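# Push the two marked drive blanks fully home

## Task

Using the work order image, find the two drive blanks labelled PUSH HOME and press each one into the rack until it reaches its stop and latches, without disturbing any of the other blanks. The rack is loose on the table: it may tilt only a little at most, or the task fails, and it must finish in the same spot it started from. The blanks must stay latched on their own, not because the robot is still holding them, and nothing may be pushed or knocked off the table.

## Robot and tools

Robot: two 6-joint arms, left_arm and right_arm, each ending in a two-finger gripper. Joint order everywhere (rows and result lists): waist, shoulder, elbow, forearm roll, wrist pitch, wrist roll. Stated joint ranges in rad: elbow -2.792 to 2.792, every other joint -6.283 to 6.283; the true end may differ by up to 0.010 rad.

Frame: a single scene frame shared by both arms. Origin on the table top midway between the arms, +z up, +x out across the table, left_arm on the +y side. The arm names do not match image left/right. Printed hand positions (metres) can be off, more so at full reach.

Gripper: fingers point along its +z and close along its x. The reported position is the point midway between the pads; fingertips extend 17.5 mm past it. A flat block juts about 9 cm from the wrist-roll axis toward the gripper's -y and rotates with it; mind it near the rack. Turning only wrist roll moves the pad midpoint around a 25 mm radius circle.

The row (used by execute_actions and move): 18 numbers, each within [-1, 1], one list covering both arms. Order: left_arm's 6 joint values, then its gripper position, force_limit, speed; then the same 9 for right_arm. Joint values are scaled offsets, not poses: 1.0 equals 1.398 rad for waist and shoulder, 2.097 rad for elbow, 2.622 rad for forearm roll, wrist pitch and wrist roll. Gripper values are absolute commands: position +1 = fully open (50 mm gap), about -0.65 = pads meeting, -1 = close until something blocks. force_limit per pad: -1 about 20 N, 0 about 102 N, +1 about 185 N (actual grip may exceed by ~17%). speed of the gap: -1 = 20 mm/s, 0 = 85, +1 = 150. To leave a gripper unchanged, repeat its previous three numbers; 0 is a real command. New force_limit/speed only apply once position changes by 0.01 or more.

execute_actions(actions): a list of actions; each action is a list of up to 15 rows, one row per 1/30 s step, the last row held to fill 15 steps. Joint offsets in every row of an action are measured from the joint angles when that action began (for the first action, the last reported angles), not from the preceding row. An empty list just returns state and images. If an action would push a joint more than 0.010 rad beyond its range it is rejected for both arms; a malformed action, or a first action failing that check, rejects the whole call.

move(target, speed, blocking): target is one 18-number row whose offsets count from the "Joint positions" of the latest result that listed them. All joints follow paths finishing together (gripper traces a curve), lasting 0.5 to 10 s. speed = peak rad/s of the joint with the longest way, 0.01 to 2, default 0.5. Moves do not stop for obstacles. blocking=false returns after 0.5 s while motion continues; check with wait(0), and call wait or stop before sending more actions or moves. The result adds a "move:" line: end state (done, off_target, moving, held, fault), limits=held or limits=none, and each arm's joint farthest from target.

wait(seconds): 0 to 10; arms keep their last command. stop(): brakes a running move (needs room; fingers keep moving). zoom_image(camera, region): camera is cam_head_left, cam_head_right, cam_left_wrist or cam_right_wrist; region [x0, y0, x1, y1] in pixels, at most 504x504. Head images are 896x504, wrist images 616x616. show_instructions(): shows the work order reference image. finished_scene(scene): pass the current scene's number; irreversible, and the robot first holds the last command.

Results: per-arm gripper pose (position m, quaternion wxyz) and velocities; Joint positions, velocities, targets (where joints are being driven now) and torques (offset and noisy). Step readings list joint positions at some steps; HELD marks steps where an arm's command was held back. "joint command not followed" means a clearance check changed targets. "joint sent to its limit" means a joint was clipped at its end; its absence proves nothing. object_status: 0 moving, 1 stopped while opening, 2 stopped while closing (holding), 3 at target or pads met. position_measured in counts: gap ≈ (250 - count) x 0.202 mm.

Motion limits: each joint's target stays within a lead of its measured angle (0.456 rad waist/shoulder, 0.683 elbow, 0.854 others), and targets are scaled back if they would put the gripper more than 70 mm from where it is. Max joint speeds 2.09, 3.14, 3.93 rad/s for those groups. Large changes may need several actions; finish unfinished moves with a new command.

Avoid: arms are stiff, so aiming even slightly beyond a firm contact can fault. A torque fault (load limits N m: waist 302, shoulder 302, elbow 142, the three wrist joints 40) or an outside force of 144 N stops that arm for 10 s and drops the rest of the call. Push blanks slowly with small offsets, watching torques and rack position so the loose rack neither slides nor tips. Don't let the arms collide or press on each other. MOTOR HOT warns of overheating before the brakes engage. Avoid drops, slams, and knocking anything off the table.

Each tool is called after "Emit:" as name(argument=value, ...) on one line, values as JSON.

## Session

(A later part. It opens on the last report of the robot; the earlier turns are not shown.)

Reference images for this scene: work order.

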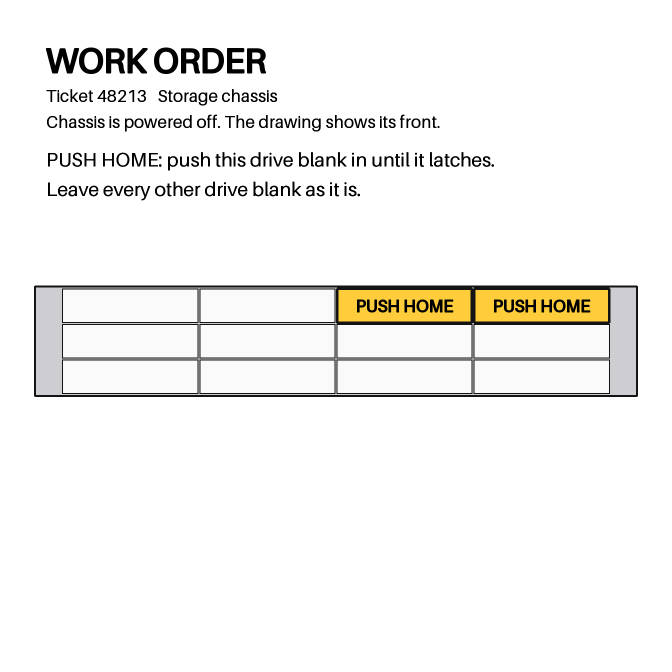

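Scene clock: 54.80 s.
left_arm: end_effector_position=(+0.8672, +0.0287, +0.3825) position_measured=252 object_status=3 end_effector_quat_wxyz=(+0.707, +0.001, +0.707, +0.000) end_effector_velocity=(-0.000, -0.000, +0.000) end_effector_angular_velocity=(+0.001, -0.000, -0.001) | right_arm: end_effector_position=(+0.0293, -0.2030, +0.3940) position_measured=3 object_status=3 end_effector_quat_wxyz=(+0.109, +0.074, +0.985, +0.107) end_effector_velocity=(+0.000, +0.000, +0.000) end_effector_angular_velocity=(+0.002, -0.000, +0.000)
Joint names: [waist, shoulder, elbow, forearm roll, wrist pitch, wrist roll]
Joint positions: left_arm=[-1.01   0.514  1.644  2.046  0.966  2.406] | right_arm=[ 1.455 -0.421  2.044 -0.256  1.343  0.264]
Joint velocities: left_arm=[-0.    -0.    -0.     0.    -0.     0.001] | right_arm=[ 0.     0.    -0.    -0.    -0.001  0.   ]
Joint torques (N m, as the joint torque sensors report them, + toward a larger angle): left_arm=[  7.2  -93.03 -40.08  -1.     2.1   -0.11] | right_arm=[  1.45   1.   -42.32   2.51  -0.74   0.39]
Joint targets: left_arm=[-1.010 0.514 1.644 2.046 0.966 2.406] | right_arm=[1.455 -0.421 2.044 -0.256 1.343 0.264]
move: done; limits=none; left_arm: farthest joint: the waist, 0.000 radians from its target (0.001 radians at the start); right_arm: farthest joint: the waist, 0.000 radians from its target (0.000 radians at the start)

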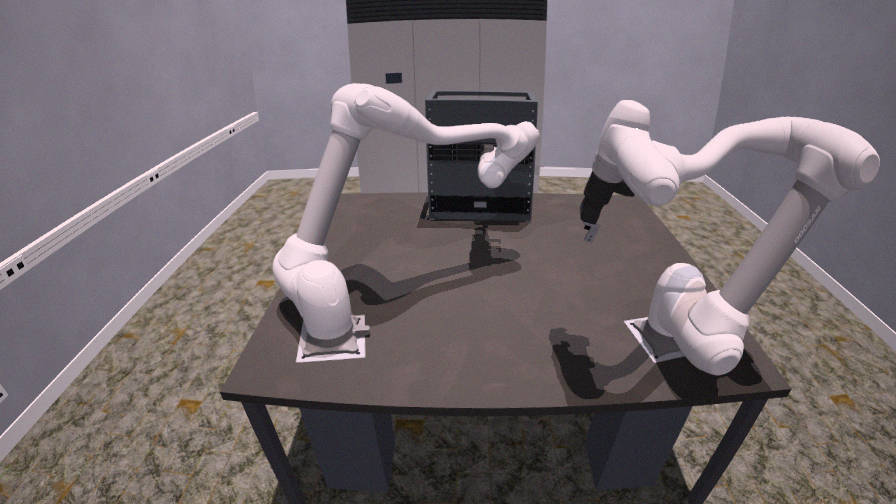

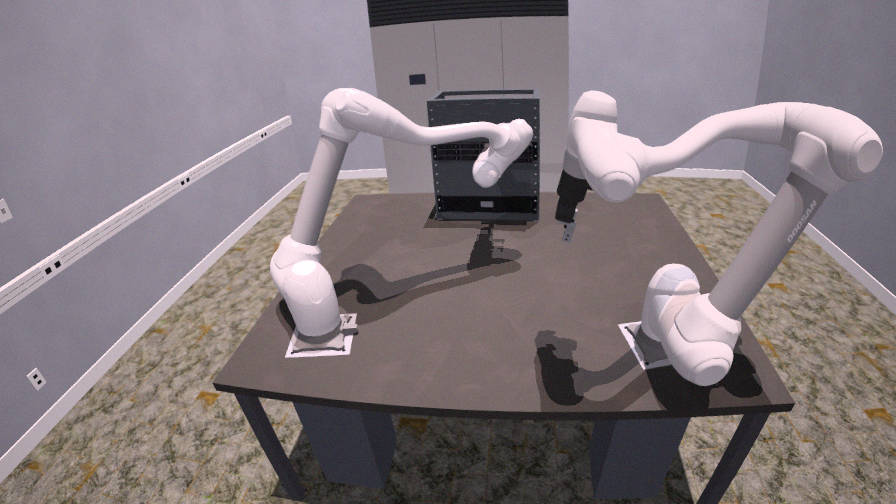

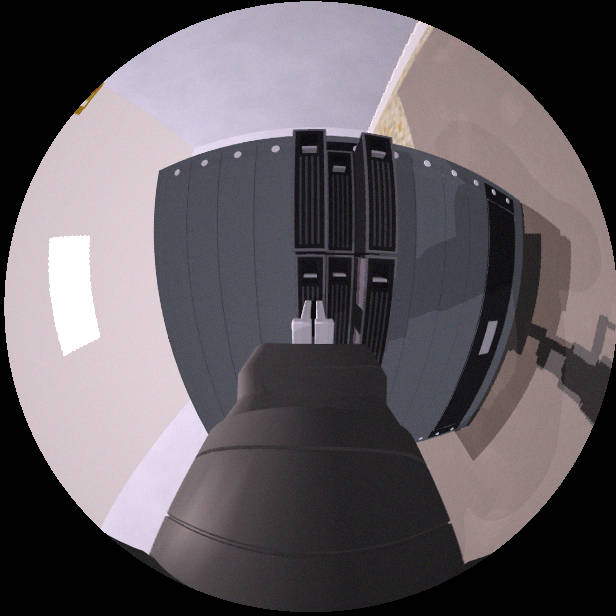

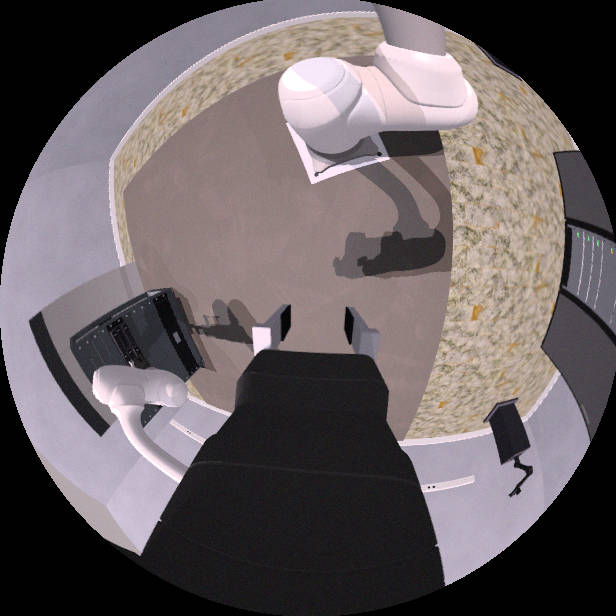

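Emit:
execute_actions(actions=[])

Scene clock: 58.37 s.
left_arm: end_effector_position=(+0.8672, +0.0287, +0.3825) position_measured=252 object_status=3 end_effector_quat_wxyz=(+0.707, +0.001, +0.707, +0.000) end_effector_velocity=(+0.000, -0.000, -0.001) end_effector_angular_velocity=(+0.002, +0.001, -0.001) | right_arm: end_effector_position=(+0.0293, -0.2030, +0.3940) position_measured=3 object_status=3 end_effector_quat_wxyz=(+0.109, +0.074, +0.985, +0.107) end_effector_velocity=(-0.000, +0.000, +0.000) end_effector_angular_velocity=(+0.001, +0.000, +0.001)
Joint names: [waist, shoulder, elbow, forearm roll, wrist pitch, wrist roll]
Joint positions: left_arm=[-1.01   0.514  1.644  2.046  0.966  2.406] | right_arm=[ 1.455 -0.421  2.044 -0.256  1.343  0.264]
Joint velocities: left_arm=[ 0.     0.     0.     0.    -0.002  0.001] | right_arm=[-0.    -0.    -0.001  0.    -0.    -0.001]
Joint torques (N m, as the joint torque sensors report them, + toward a larger angle): left_arm=[  6.48 -93.51 -41.08  -1.02   2.08   0.  ] | right_arm=[ -0.07   2.43 -43.36   2.31  -0.59   0.29]
Joint targets: left_arm=[-1.010 0.514 1.644 2.046 0.966 2.406] | right_arm=[1.455 -0.421 2.044 -0.256 1.343 0.264]

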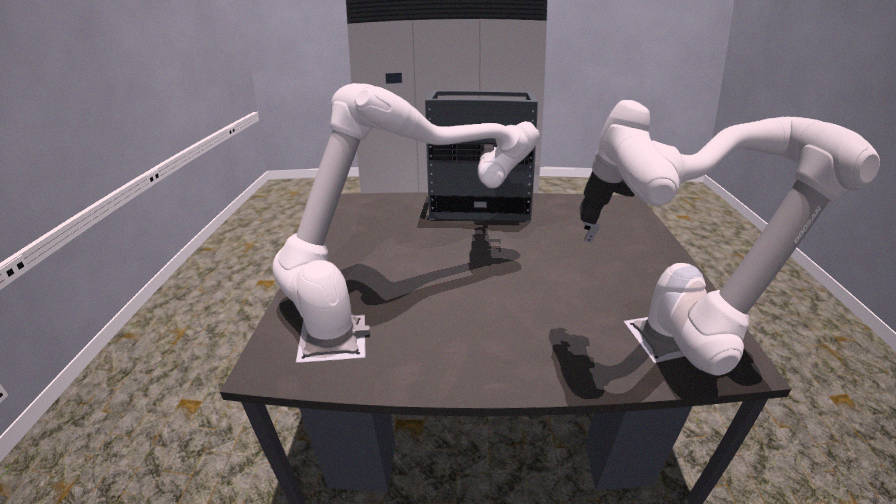

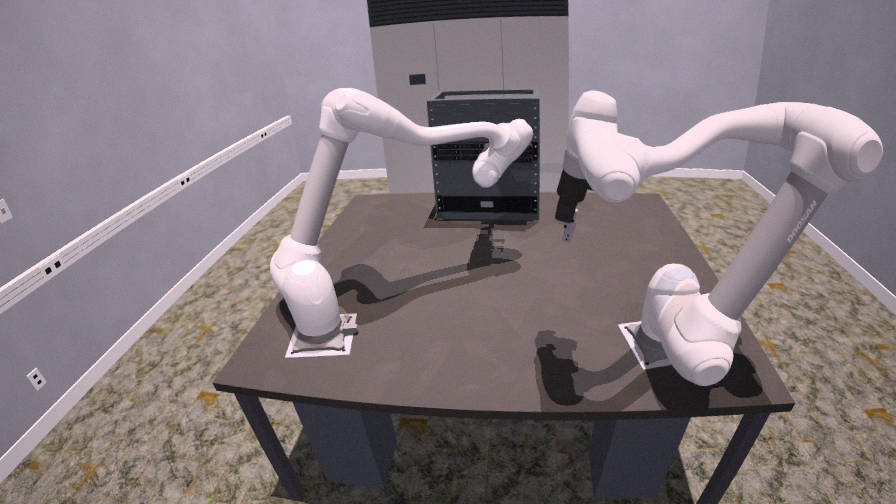

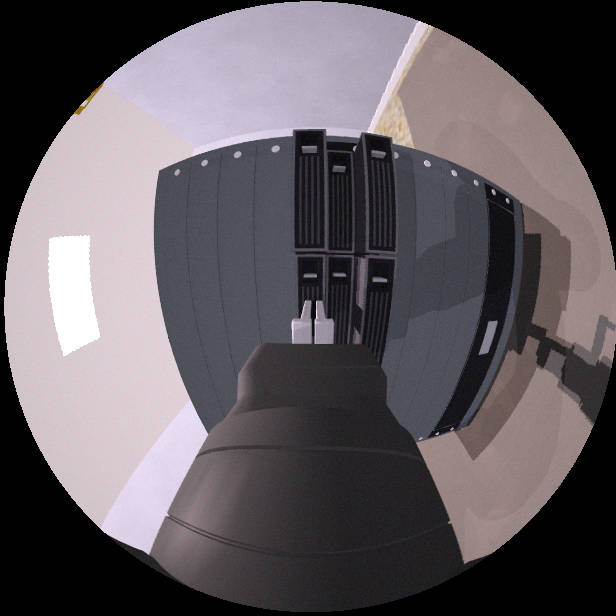

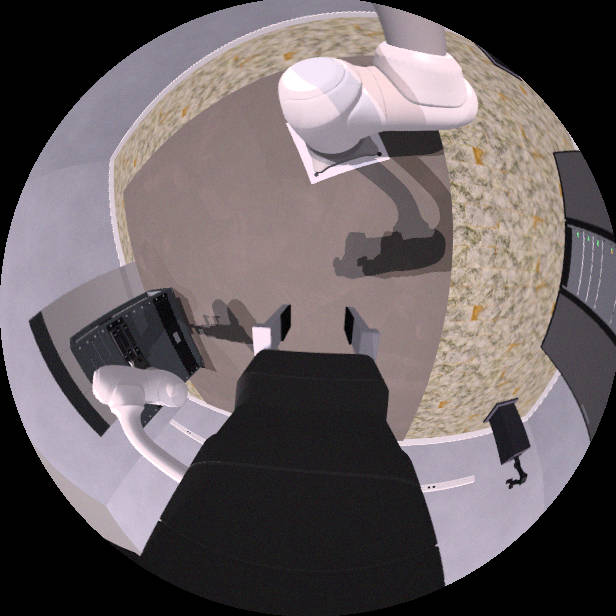

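Emit:
move(target=[0.0005,0.0005,-0.0005,0.0001,-0.0003,0.0001,-1,-0.5,1,0,0,0,0,0,0,1,0,0], speed=0.01)

Scene clock: 59.70 s.
left_arm: end_effector_position=(+0.8679, +0.0287, +0.3824) position_measured=252 object_status=3 end_effector_quat_wxyz=(+0.707, +0.001, +0.707, +0.000) end_effector_velocity=(+0.000, +0.000, +0.000) end_effector_angular_velocity=(-0.000, -0.001, +0.001) | right_arm: end_effector_position=(+0.0293, -0.2030, +0.3940) position_measured=3 object_status=3 end_effector_quat_wxyz=(+0.109, +0.074, +0.985, +0.107) end_effector_velocity=(-0.001, +0.000, -0.000) end_effector_angular_velocity=(+0.001, +0.002, +0.000)
Joint names: [waist, shoulder, elbow, forearm roll, wrist pitch, wrist roll]
Joint positions: left_arm=[-1.009  0.515  1.643  2.047  0.966  2.406] | right_arm=[ 1.455 -0.421  2.044 -0.256  1.343  0.264]
Joint velocities: left_arm=[ 0.     0.    -0.001 -0.     0.     0.   ] | right_arm=[ 0.    -0.     0.     0.002 -0.001 -0.   ]
Joint torques (N m, as the joint torque sensors report them, + toward a larger angle): left_arm=[  6.21 -92.93 -40.55  -0.93   2.2    0.09] | right_arm=[ -0.91   2.04 -43.58   2.34  -0.73   0.39]
Joint targets: left_arm=[-1.009 0.515 1.643 2.047 0.966 2.406] | right_arm=[1.455 -0.421 2.044 -0.256 1.343 0.264]
move: done; limits=none; left_arm: farthest joint: the waist, 0.000 radians from its target (0.001 radians at the start); right_arm: farthest joint: the waist, 0.000 radians from its target (0.000 radians at the start)

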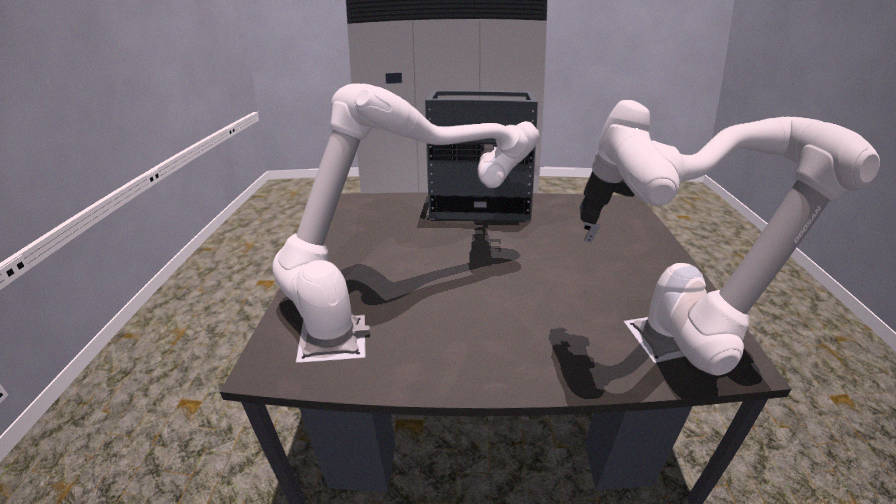

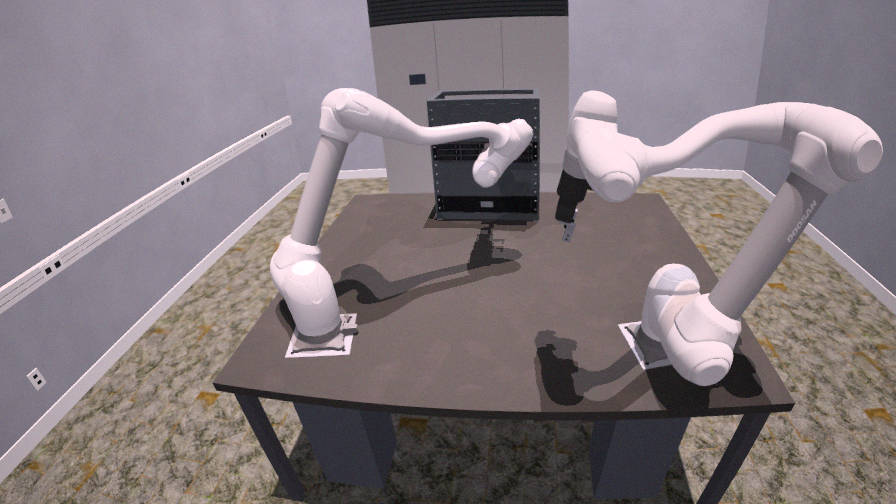

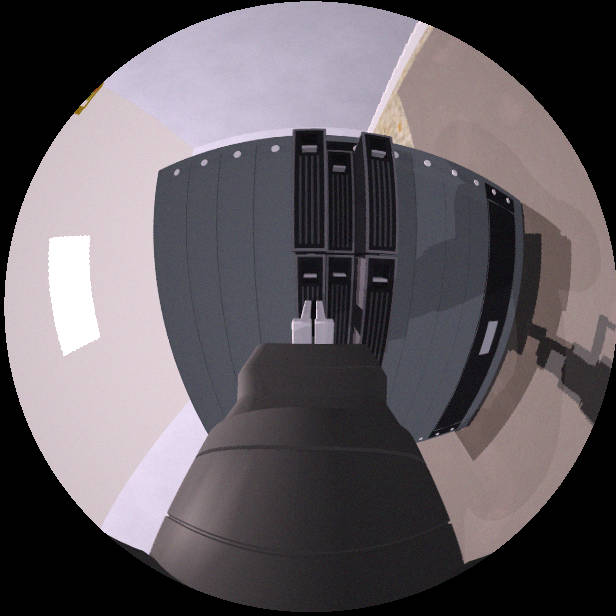

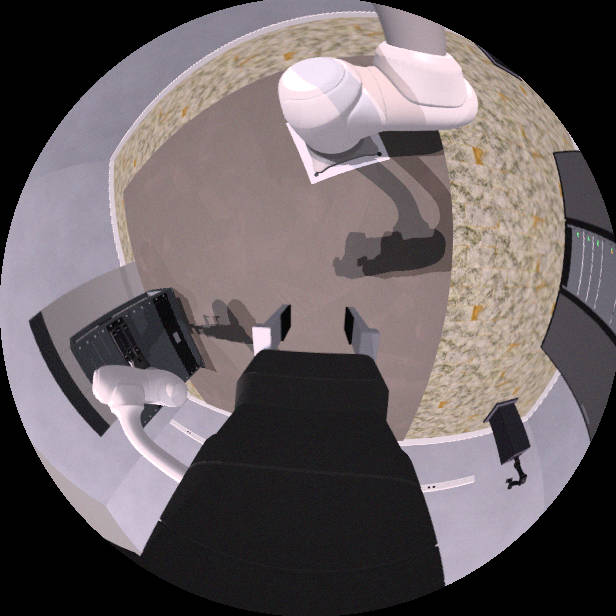

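Emit:
move(target=[0.0005,0.0005,-0.0005,0.0001,-0.0003,0.0001,-1,-0.5,1,0,0,0,0,0,0,1,0,0], speed=0.01)

Emit:
move(target=[0.0005,0.0005,-0.0005,0.0001,-0.0003,0.0001,-1,-0.5,1,0,0,0,0,0,0,1,0,0], speed=0.01)

Scene clock: 61.67 s.
left_arm: end_effector_position=(+0.8686, +0.0287, +0.3823) position_measured=252 object_status=3 end_effector_quat_wxyz=(+0.707, +0.001, +0.708, +0.000) end_effector_velocity=(+0.000, -0.000, -0.001) end_effector_angular_velocity=(+0.001, +0.001, -0.001) | right_arm: end_effector_position=(+0.0293, -0.2030, +0.3940) position_measured=3 object_status=3 end_effector_quat_wxyz=(+0.109, +0.074, +0.985, +0.107) end_effector_velocity=(+0.000, +0.000, +0.000) end_effector_angular_velocity=(+0.000, -0.001, +0.000)
Joint names: [waist, shoulder, elbow, forearm roll, wrist pitch, wrist roll]
Joint positions: left_arm=[-1.009  0.515  1.642  2.047  0.965  2.406] | right_arm=[ 1.455 -0.421  2.044 -0.256  1.343  0.264]
Joint velocities: left_arm=[-0.     0.001 -0.     0.    -0.001  0.001] | right_arm=[-0.     0.    -0.001 -0.001 -0.    -0.   ]
Joint torques (N m, as the joint torque sensors report them, + toward a larger angle): left_arm=[  7.12 -90.78 -39.74  -0.82   1.97   0.  ] | right_arm=[ -0.44   1.92 -42.78   2.38  -0.71   0.25]
Joint targets: left_arm=[-1.009 0.515 1.642 2.047 0.965 2.406] | right_arm=[1.455 -0.421 2.044 -0.256 1.343 0.264]
move: done; limits=none; left_arm: farthest joint: the waist, 0.001 radians from its target (0.001 radians at the start); right_arm: farthest joint: the waist, 0.000 radians from its target (0.000 radians at the start)

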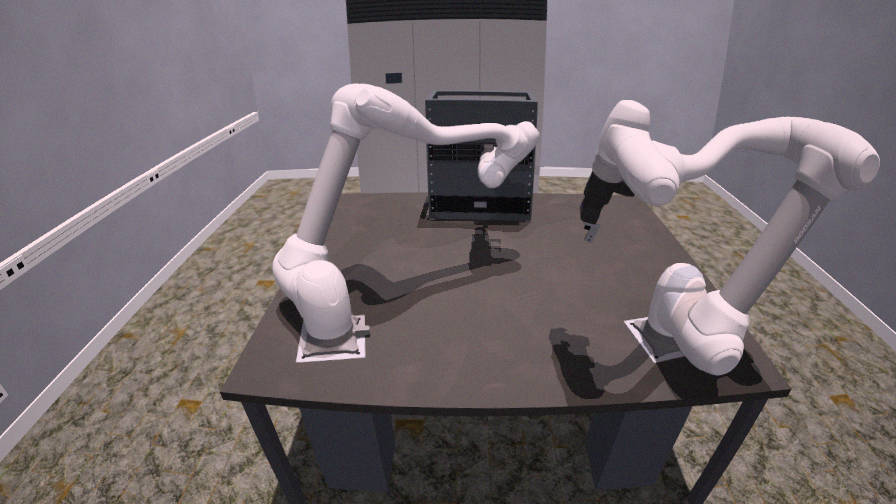

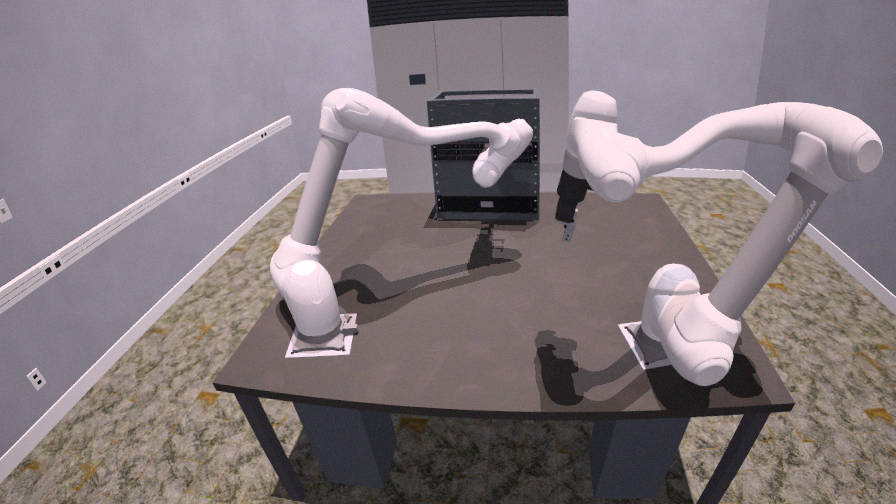

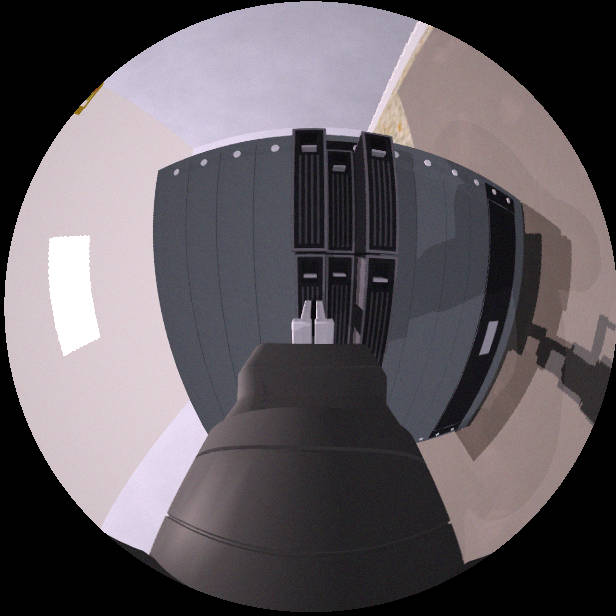

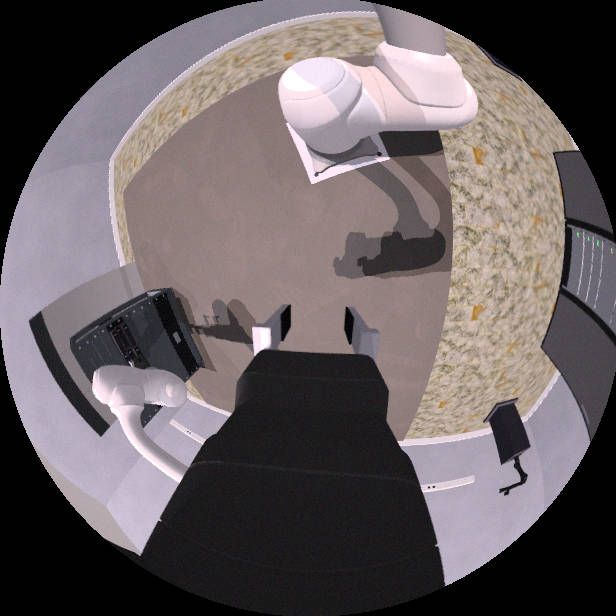

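Scene clock: 62.37 s.
left_arm: end_effector_position=(+0.8693, +0.0288, +0.3822) position_measured=252 object_status=3 end_effector_quat_wxyz=(+0.707, +0.001, +0.708, +0.000) end_effector_velocity=(-0.000, +0.000, +0.001) end_effector_angular_velocity=(+0.001, -0.001, +0.001) | right_arm: end_effector_position=(+0.0293, -0.2030, +0.3940) position_measured=3 object_status=3 end_effector_quat_wxyz=(+0.109, +0.074, +0.985, +0.107) end_effector_velocity=(-0.000, -0.001, -0.000) end_effector_angular_velocity=(-0.002, +0.001, -0.000)
Joint names: [waist, shoulder, elbow, forearm roll, wrist pitch, wrist roll]
Joint positions: left_arm=[-1.008  0.516  1.641  2.047  0.964  2.406] | right_arm=[ 1.455 -0.421  2.044 -0.256  1.343  0.264]
Joint velocities: left_arm=[ 0.    -0.     0.     0.     0.001  0.001] | right_arm=[ 0.     0.    -0.     0.001  0.002  0.   ]
Joint torques (N m, as the joint torque sensors report them, + toward a larger angle): left_arm=[  5.94 -93.2  -41.18  -0.98   2.02  -0.14] | right_arm=[  0.06   1.09 -42.86   2.58  -0.67   0.22]
Joint targets: left_arm=[-1.008 0.516 1.641 2.047 0.964 2.406] | right_arm=[1.455 -0.421 2.044 -0.256 1.343 0.264]
move: done; limits=none; left_arm: farthest joint: the waist, 0.000 radians from its target (0.001 radians at the start); right_arm: farthest joint: the waist, 0.000 radians from its target (0.000 radians at the start)

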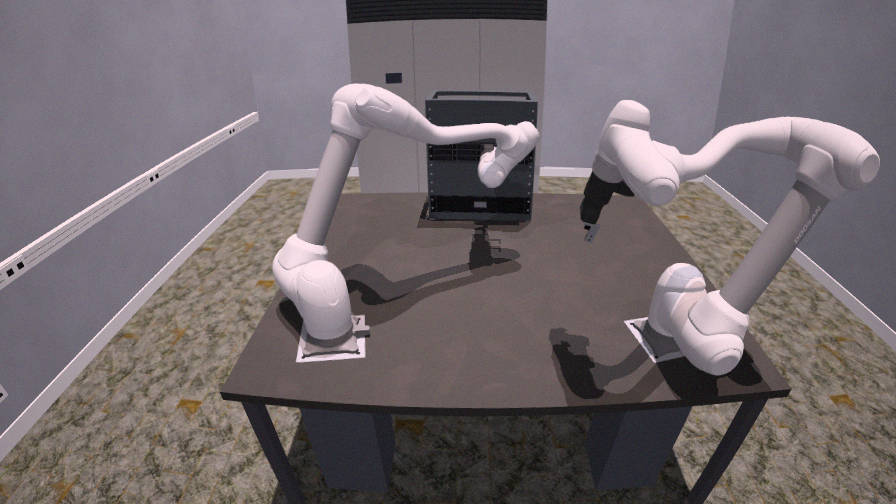

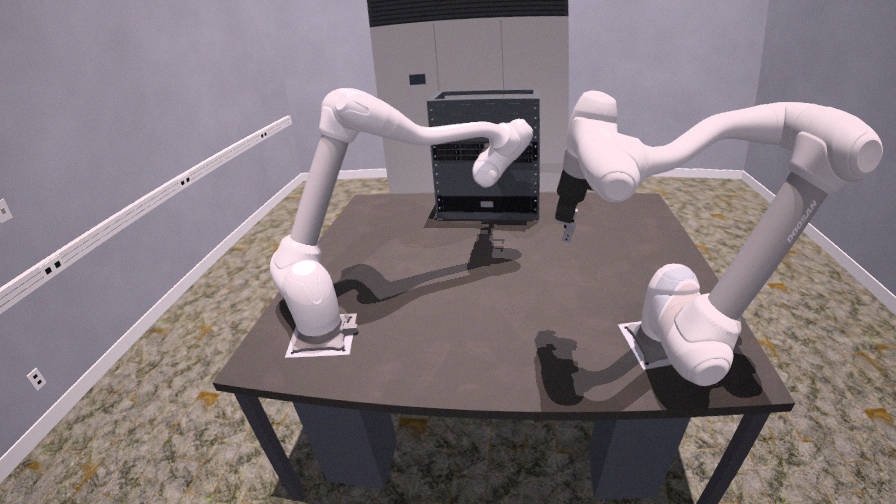

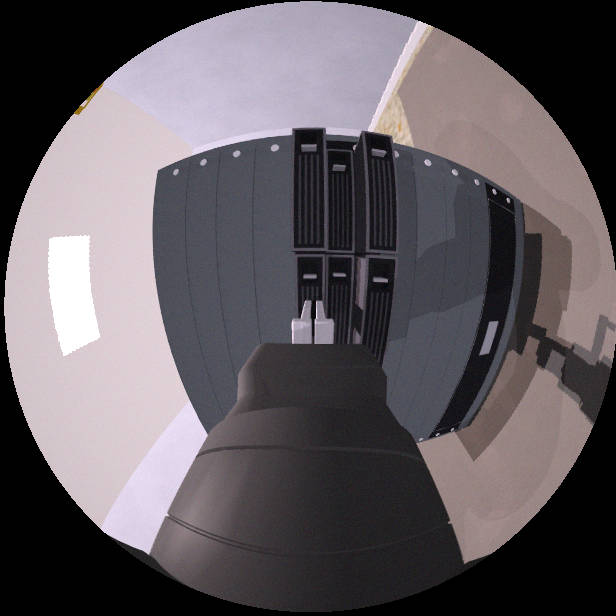

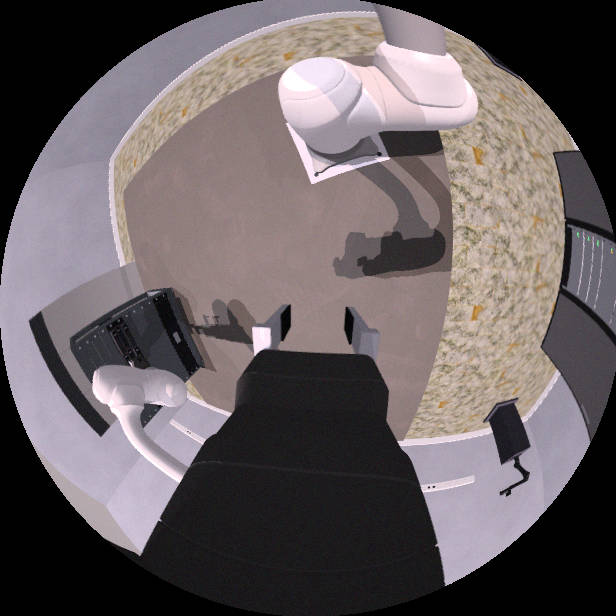

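Emit:
move(target=[0.0005,0.0005,-0.0005,0.0001,-0.0003,0.0001,-1,-0.5,1,0,0,0,0,0,0,1,0,0], speed=0.01)

Emit:
move(target=[0.0005,0.0005,-0.0005,0.0001,-0.0003,0.0001,-1,-0.5,1,0,0,0,0,0,0,1,0,0], speed=0.01)

Scene clock: 64.20 s.
left_arm: end_effector_position=(+0.8700, +0.0288, +0.3821) position_measured=252 object_status=3 end_effector_quat_wxyz=(+0.707, +0.001, +0.708, +0.000) end_effector_velocity=(+0.000, +0.000, -0.000) end_effector_angular_velocity=(+0.001, +0.000, +0.000) | right_arm: end_effector_position=(+0.0293, -0.2030, +0.3940) position_measured=3 object_status=3 end_effector_quat_wxyz=(+0.109, +0.074, +0.985, +0.107) end_effector_velocity=(-0.000, -0.000, +0.000) end_effector_angular_velocity=(-0.000, +0.001, -0.000)
Joint names: [waist, shoulder, elbow, forearm roll, wrist pitch, wrist roll]
Joint positions: left_arm=[-1.007  0.517  1.64   2.048  0.963  2.407] | right_arm=[ 1.455 -0.421  2.044 -0.256  1.343  0.264]
Joint velocities: left_arm=[ 0.     0.    -0.     0.    -0.     0.001] | right_arm=[-0.    -0.    -0.     0.001  0.     0.   ]
Joint torques (N m, as the joint torque sensors report them, + toward a larger angle): left_arm=[  7.94 -92.43 -40.83  -1.01   2.2   -0.17] | right_arm=[  0.09   1.35 -43.09   2.51  -0.67   0.3 ]
Joint targets: left_arm=[-1.007 0.517 1.640 2.048 0.963 2.407] | right_arm=[1.455 -0.421 2.044 -0.256 1.343 0.264]
move: done; limits=none; left_arm: farthest joint: the waist, 0.000 radians from its target (0.001 radians at the start); right_arm: farthest joint: the waist, 0.000 radians from its target (0.000 radians at the start)

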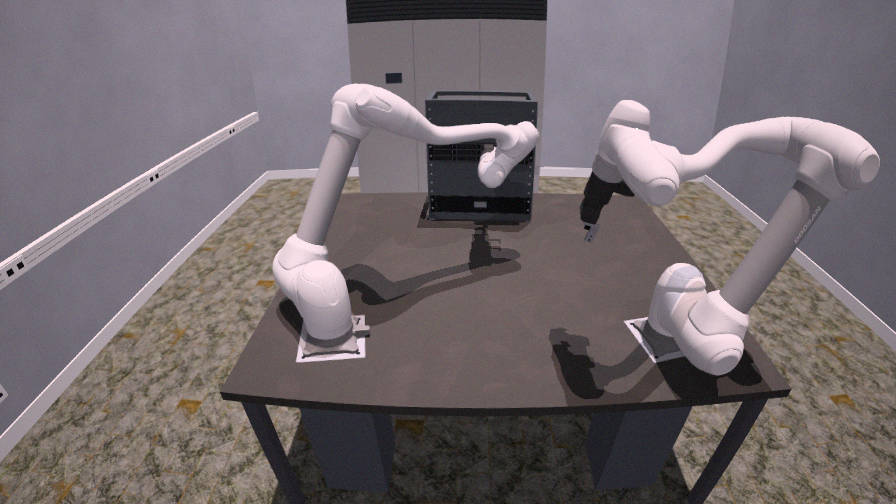

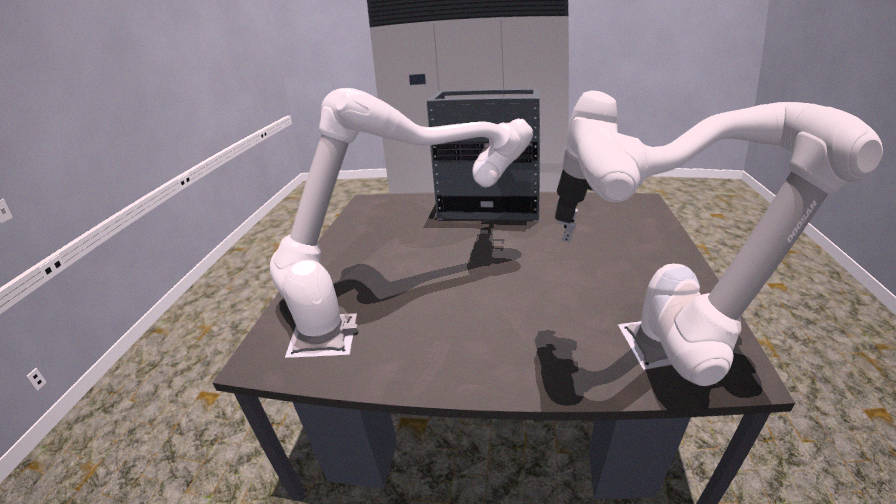

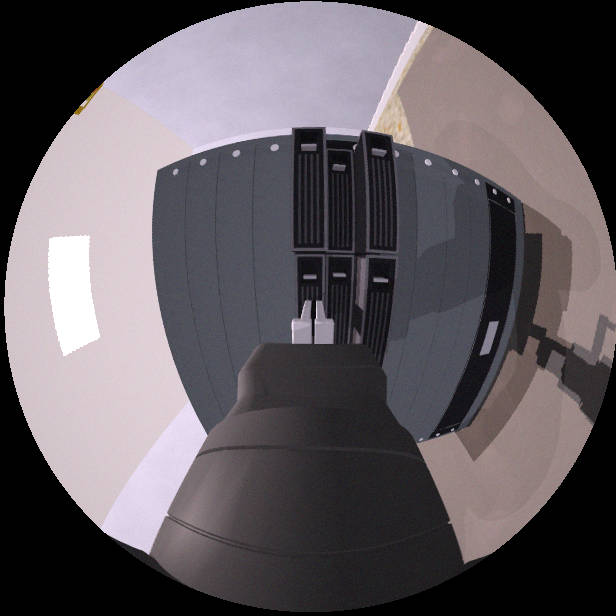

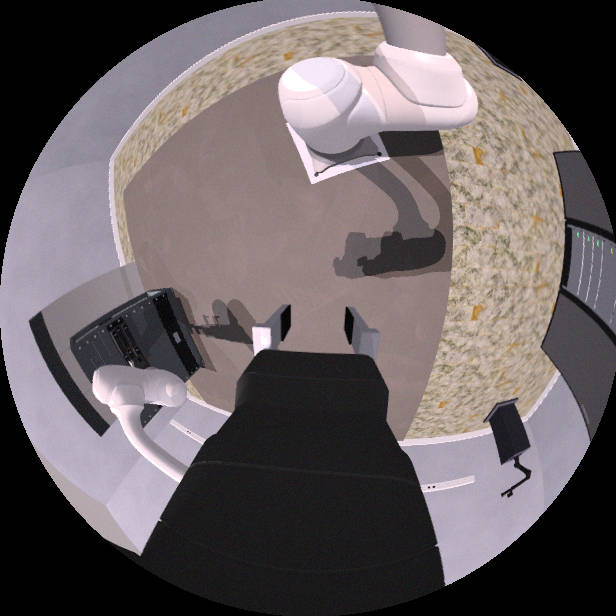

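Scene clock: 64.90 s.
left_arm: end_effector_position=(+0.8707, +0.0288, +0.3820) position_measured=252 object_status=3 end_effector_quat_wxyz=(+0.707, +0.001, +0.708, +0.000) end_effector_velocity=(+0.000, +0.000, +0.000) end_effector_angular_velocity=(-0.001, -0.000, +0.001) | right_arm: end_effector_position=(+0.0293, -0.2030, +0.3940) position_measured=3 object_status=3 end_effector_quat_wxyz=(+0.109, +0.074, +0.985, +0.107) end_effector_velocity=(-0.000, +0.001, +0.000) end_effector_angular_velocity=(+0.003, +0.000, +0.001)
Joint names: [waist, shoulder, elbow, forearm roll, wrist pitch, wrist roll]
Joint positions: left_arm=[-1.007  0.518  1.638  2.048  0.963  2.407] | right_arm=[ 1.455 -0.421  2.044 -0.256  1.343  0.264]
Joint velocities: left_arm=[ 0.    -0.    -0.    -0.     0.    -0.001] | right_arm=[-0.    -0.    -0.     0.    -0.002 -0.   ]
Joint torques (N m, as the joint torque sensors report them, + toward a larger angle): left_arm=[  9.02 -91.58 -40.21  -1.24   2.11   0.02] | right_arm=[  0.52   1.21 -43.44   2.29  -0.76   0.38]
Joint targets: left_arm=[-1.007 0.518 1.638 2.048 0.963 2.407] | right_arm=[1.455 -0.421 2.044 -0.256 1.343 0.264]
move: done; limits=none; left_arm: farthest joint: the waist, 0.000 radians from its target (0.001 radians at the start); right_arm: farthest joint: the waist, 0.000 radians from its target (0.000 radians at the start)

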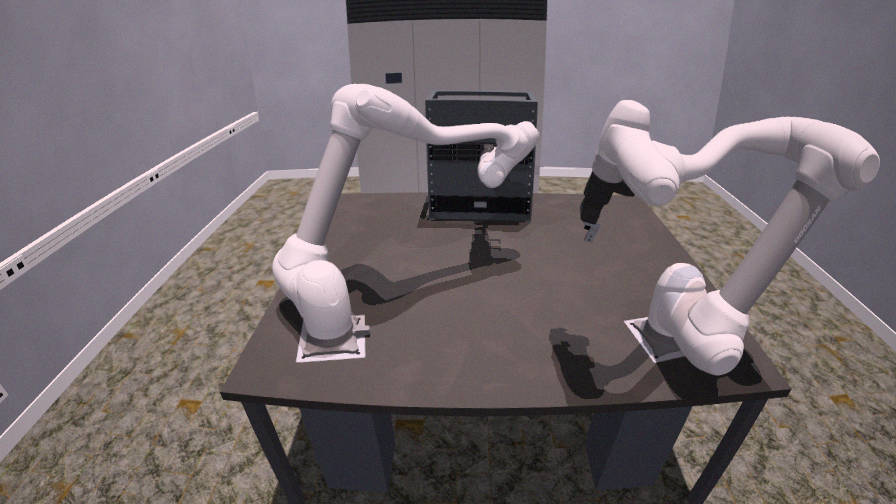

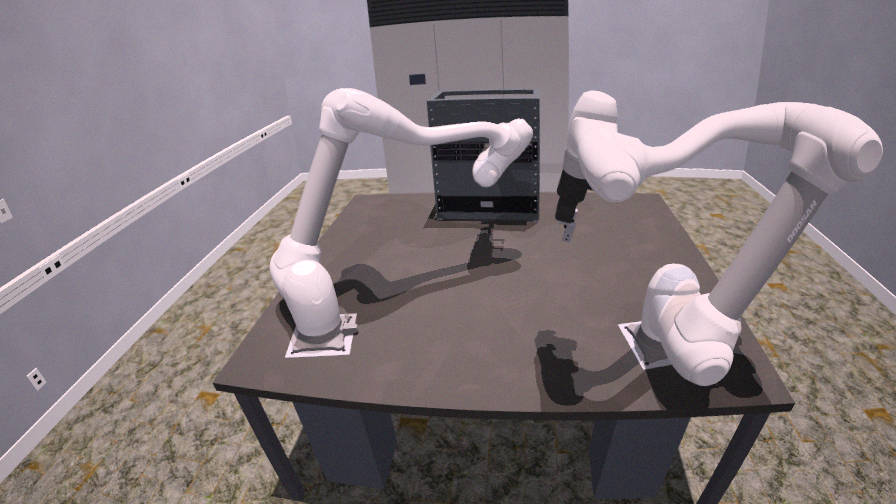

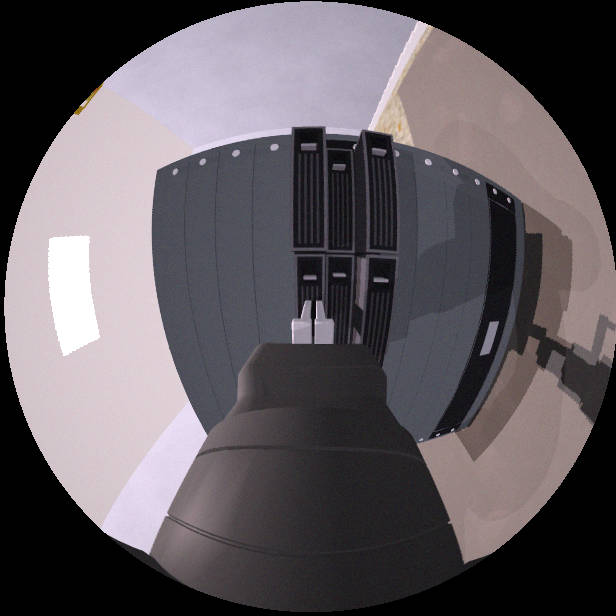

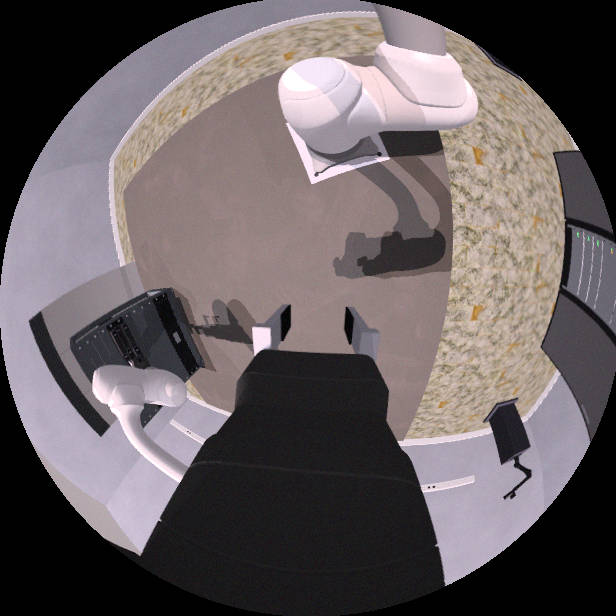

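Emit:
move(target=[0.0005,0.00045,-0.0005,0.0001,-0.0003,0.0001,-1,-0.5,1,0,0,0,0,0,0,1,0,0], speed=0.01)

Scene clock: 66.43 s.
left_arm: end_effector_position=(+0.8714, +0.0288, +0.3820) position_measured=252 object_status=3 end_effector_quat_wxyz=(+0.707, +0.001, +0.708, +0.000) end_effector_velocity=(+0.000, +0.000, +0.000) end_effector_angular_velocity=(-0.001, -0.000, +0.001) | right_arm: end_effector_position=(+0.0293, -0.2030, +0.3940) position_measured=3 object_status=3 end_effector_quat_wxyz=(+0.109, +0.074, +0.985, +0.107) end_effector_velocity=(-0.000, +0.000, -0.000) end_effector_angular_velocity=(+0.001, +0.001, -0.000)
Joint names: [waist, shoulder, elbow, forearm roll, wrist pitch, wrist roll]
Joint positions: left_arm=[-1.006  0.518  1.637  2.048  0.962  2.407] | right_arm=[ 1.455 -0.421  2.044 -0.256  1.343  0.264]
Joint velocities: left_arm=[ 0.     0.    -0.001 -0.     0.001 -0.001] | right_arm=[ 0.     0.    -0.     0.001 -0.001  0.001]
Joint torques (N m, as the joint torque sensors report them, + toward a larger angle): left_arm=[  7.23 -94.19 -40.26  -1.03   2.58  -0.05] | right_arm=[  2.1    2.37 -43.47   2.56  -0.57   0.35]
Joint targets: left_arm=[-1.006 0.518 1.637 2.048 0.962 2.407] | right_arm=[1.455 -0.421 2.044 -0.256 1.343 0.264]
move: done; limits=none; left_arm: farthest joint: the waist, 0.000 radians from its target (0.000 radians at the start); right_arm: farthest joint: the waist, 0.000 radians from its target (0.000 radians at the start)

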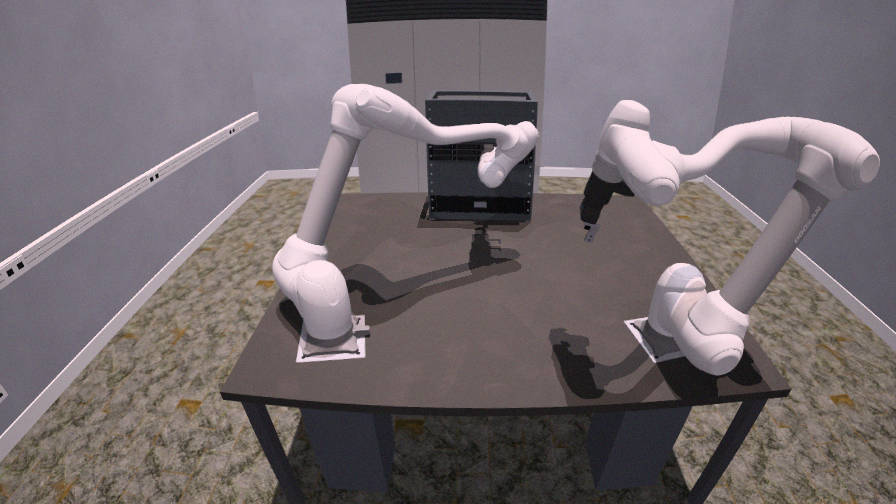

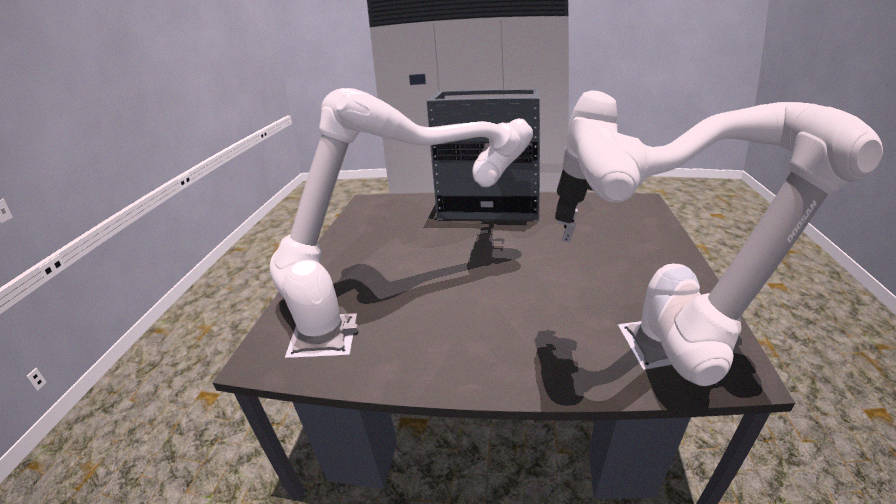

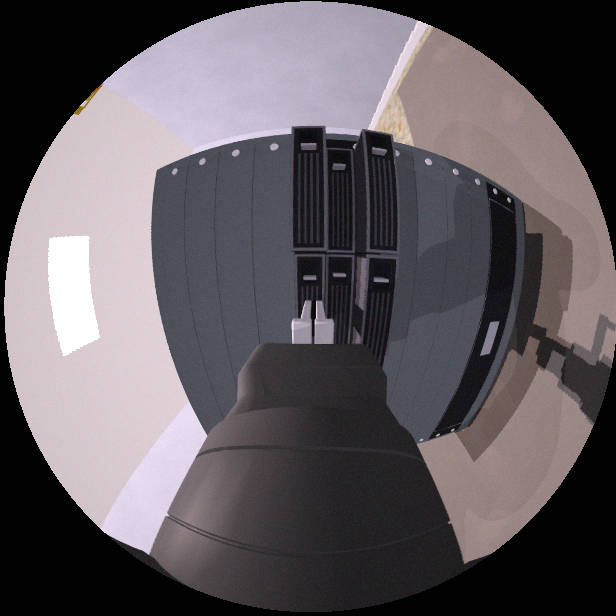

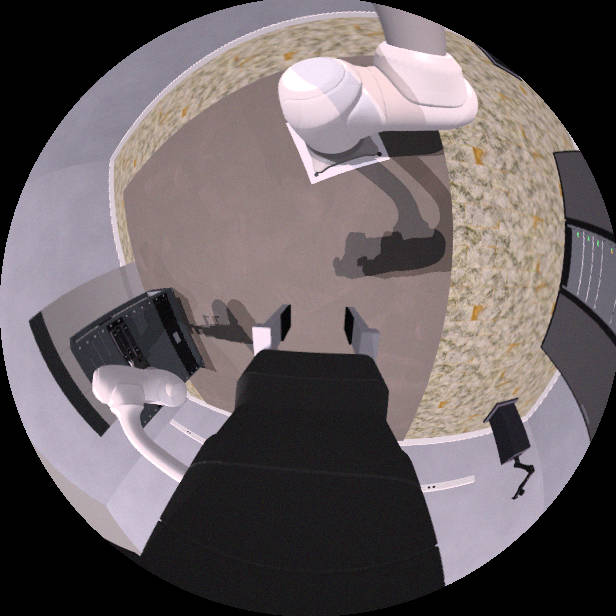

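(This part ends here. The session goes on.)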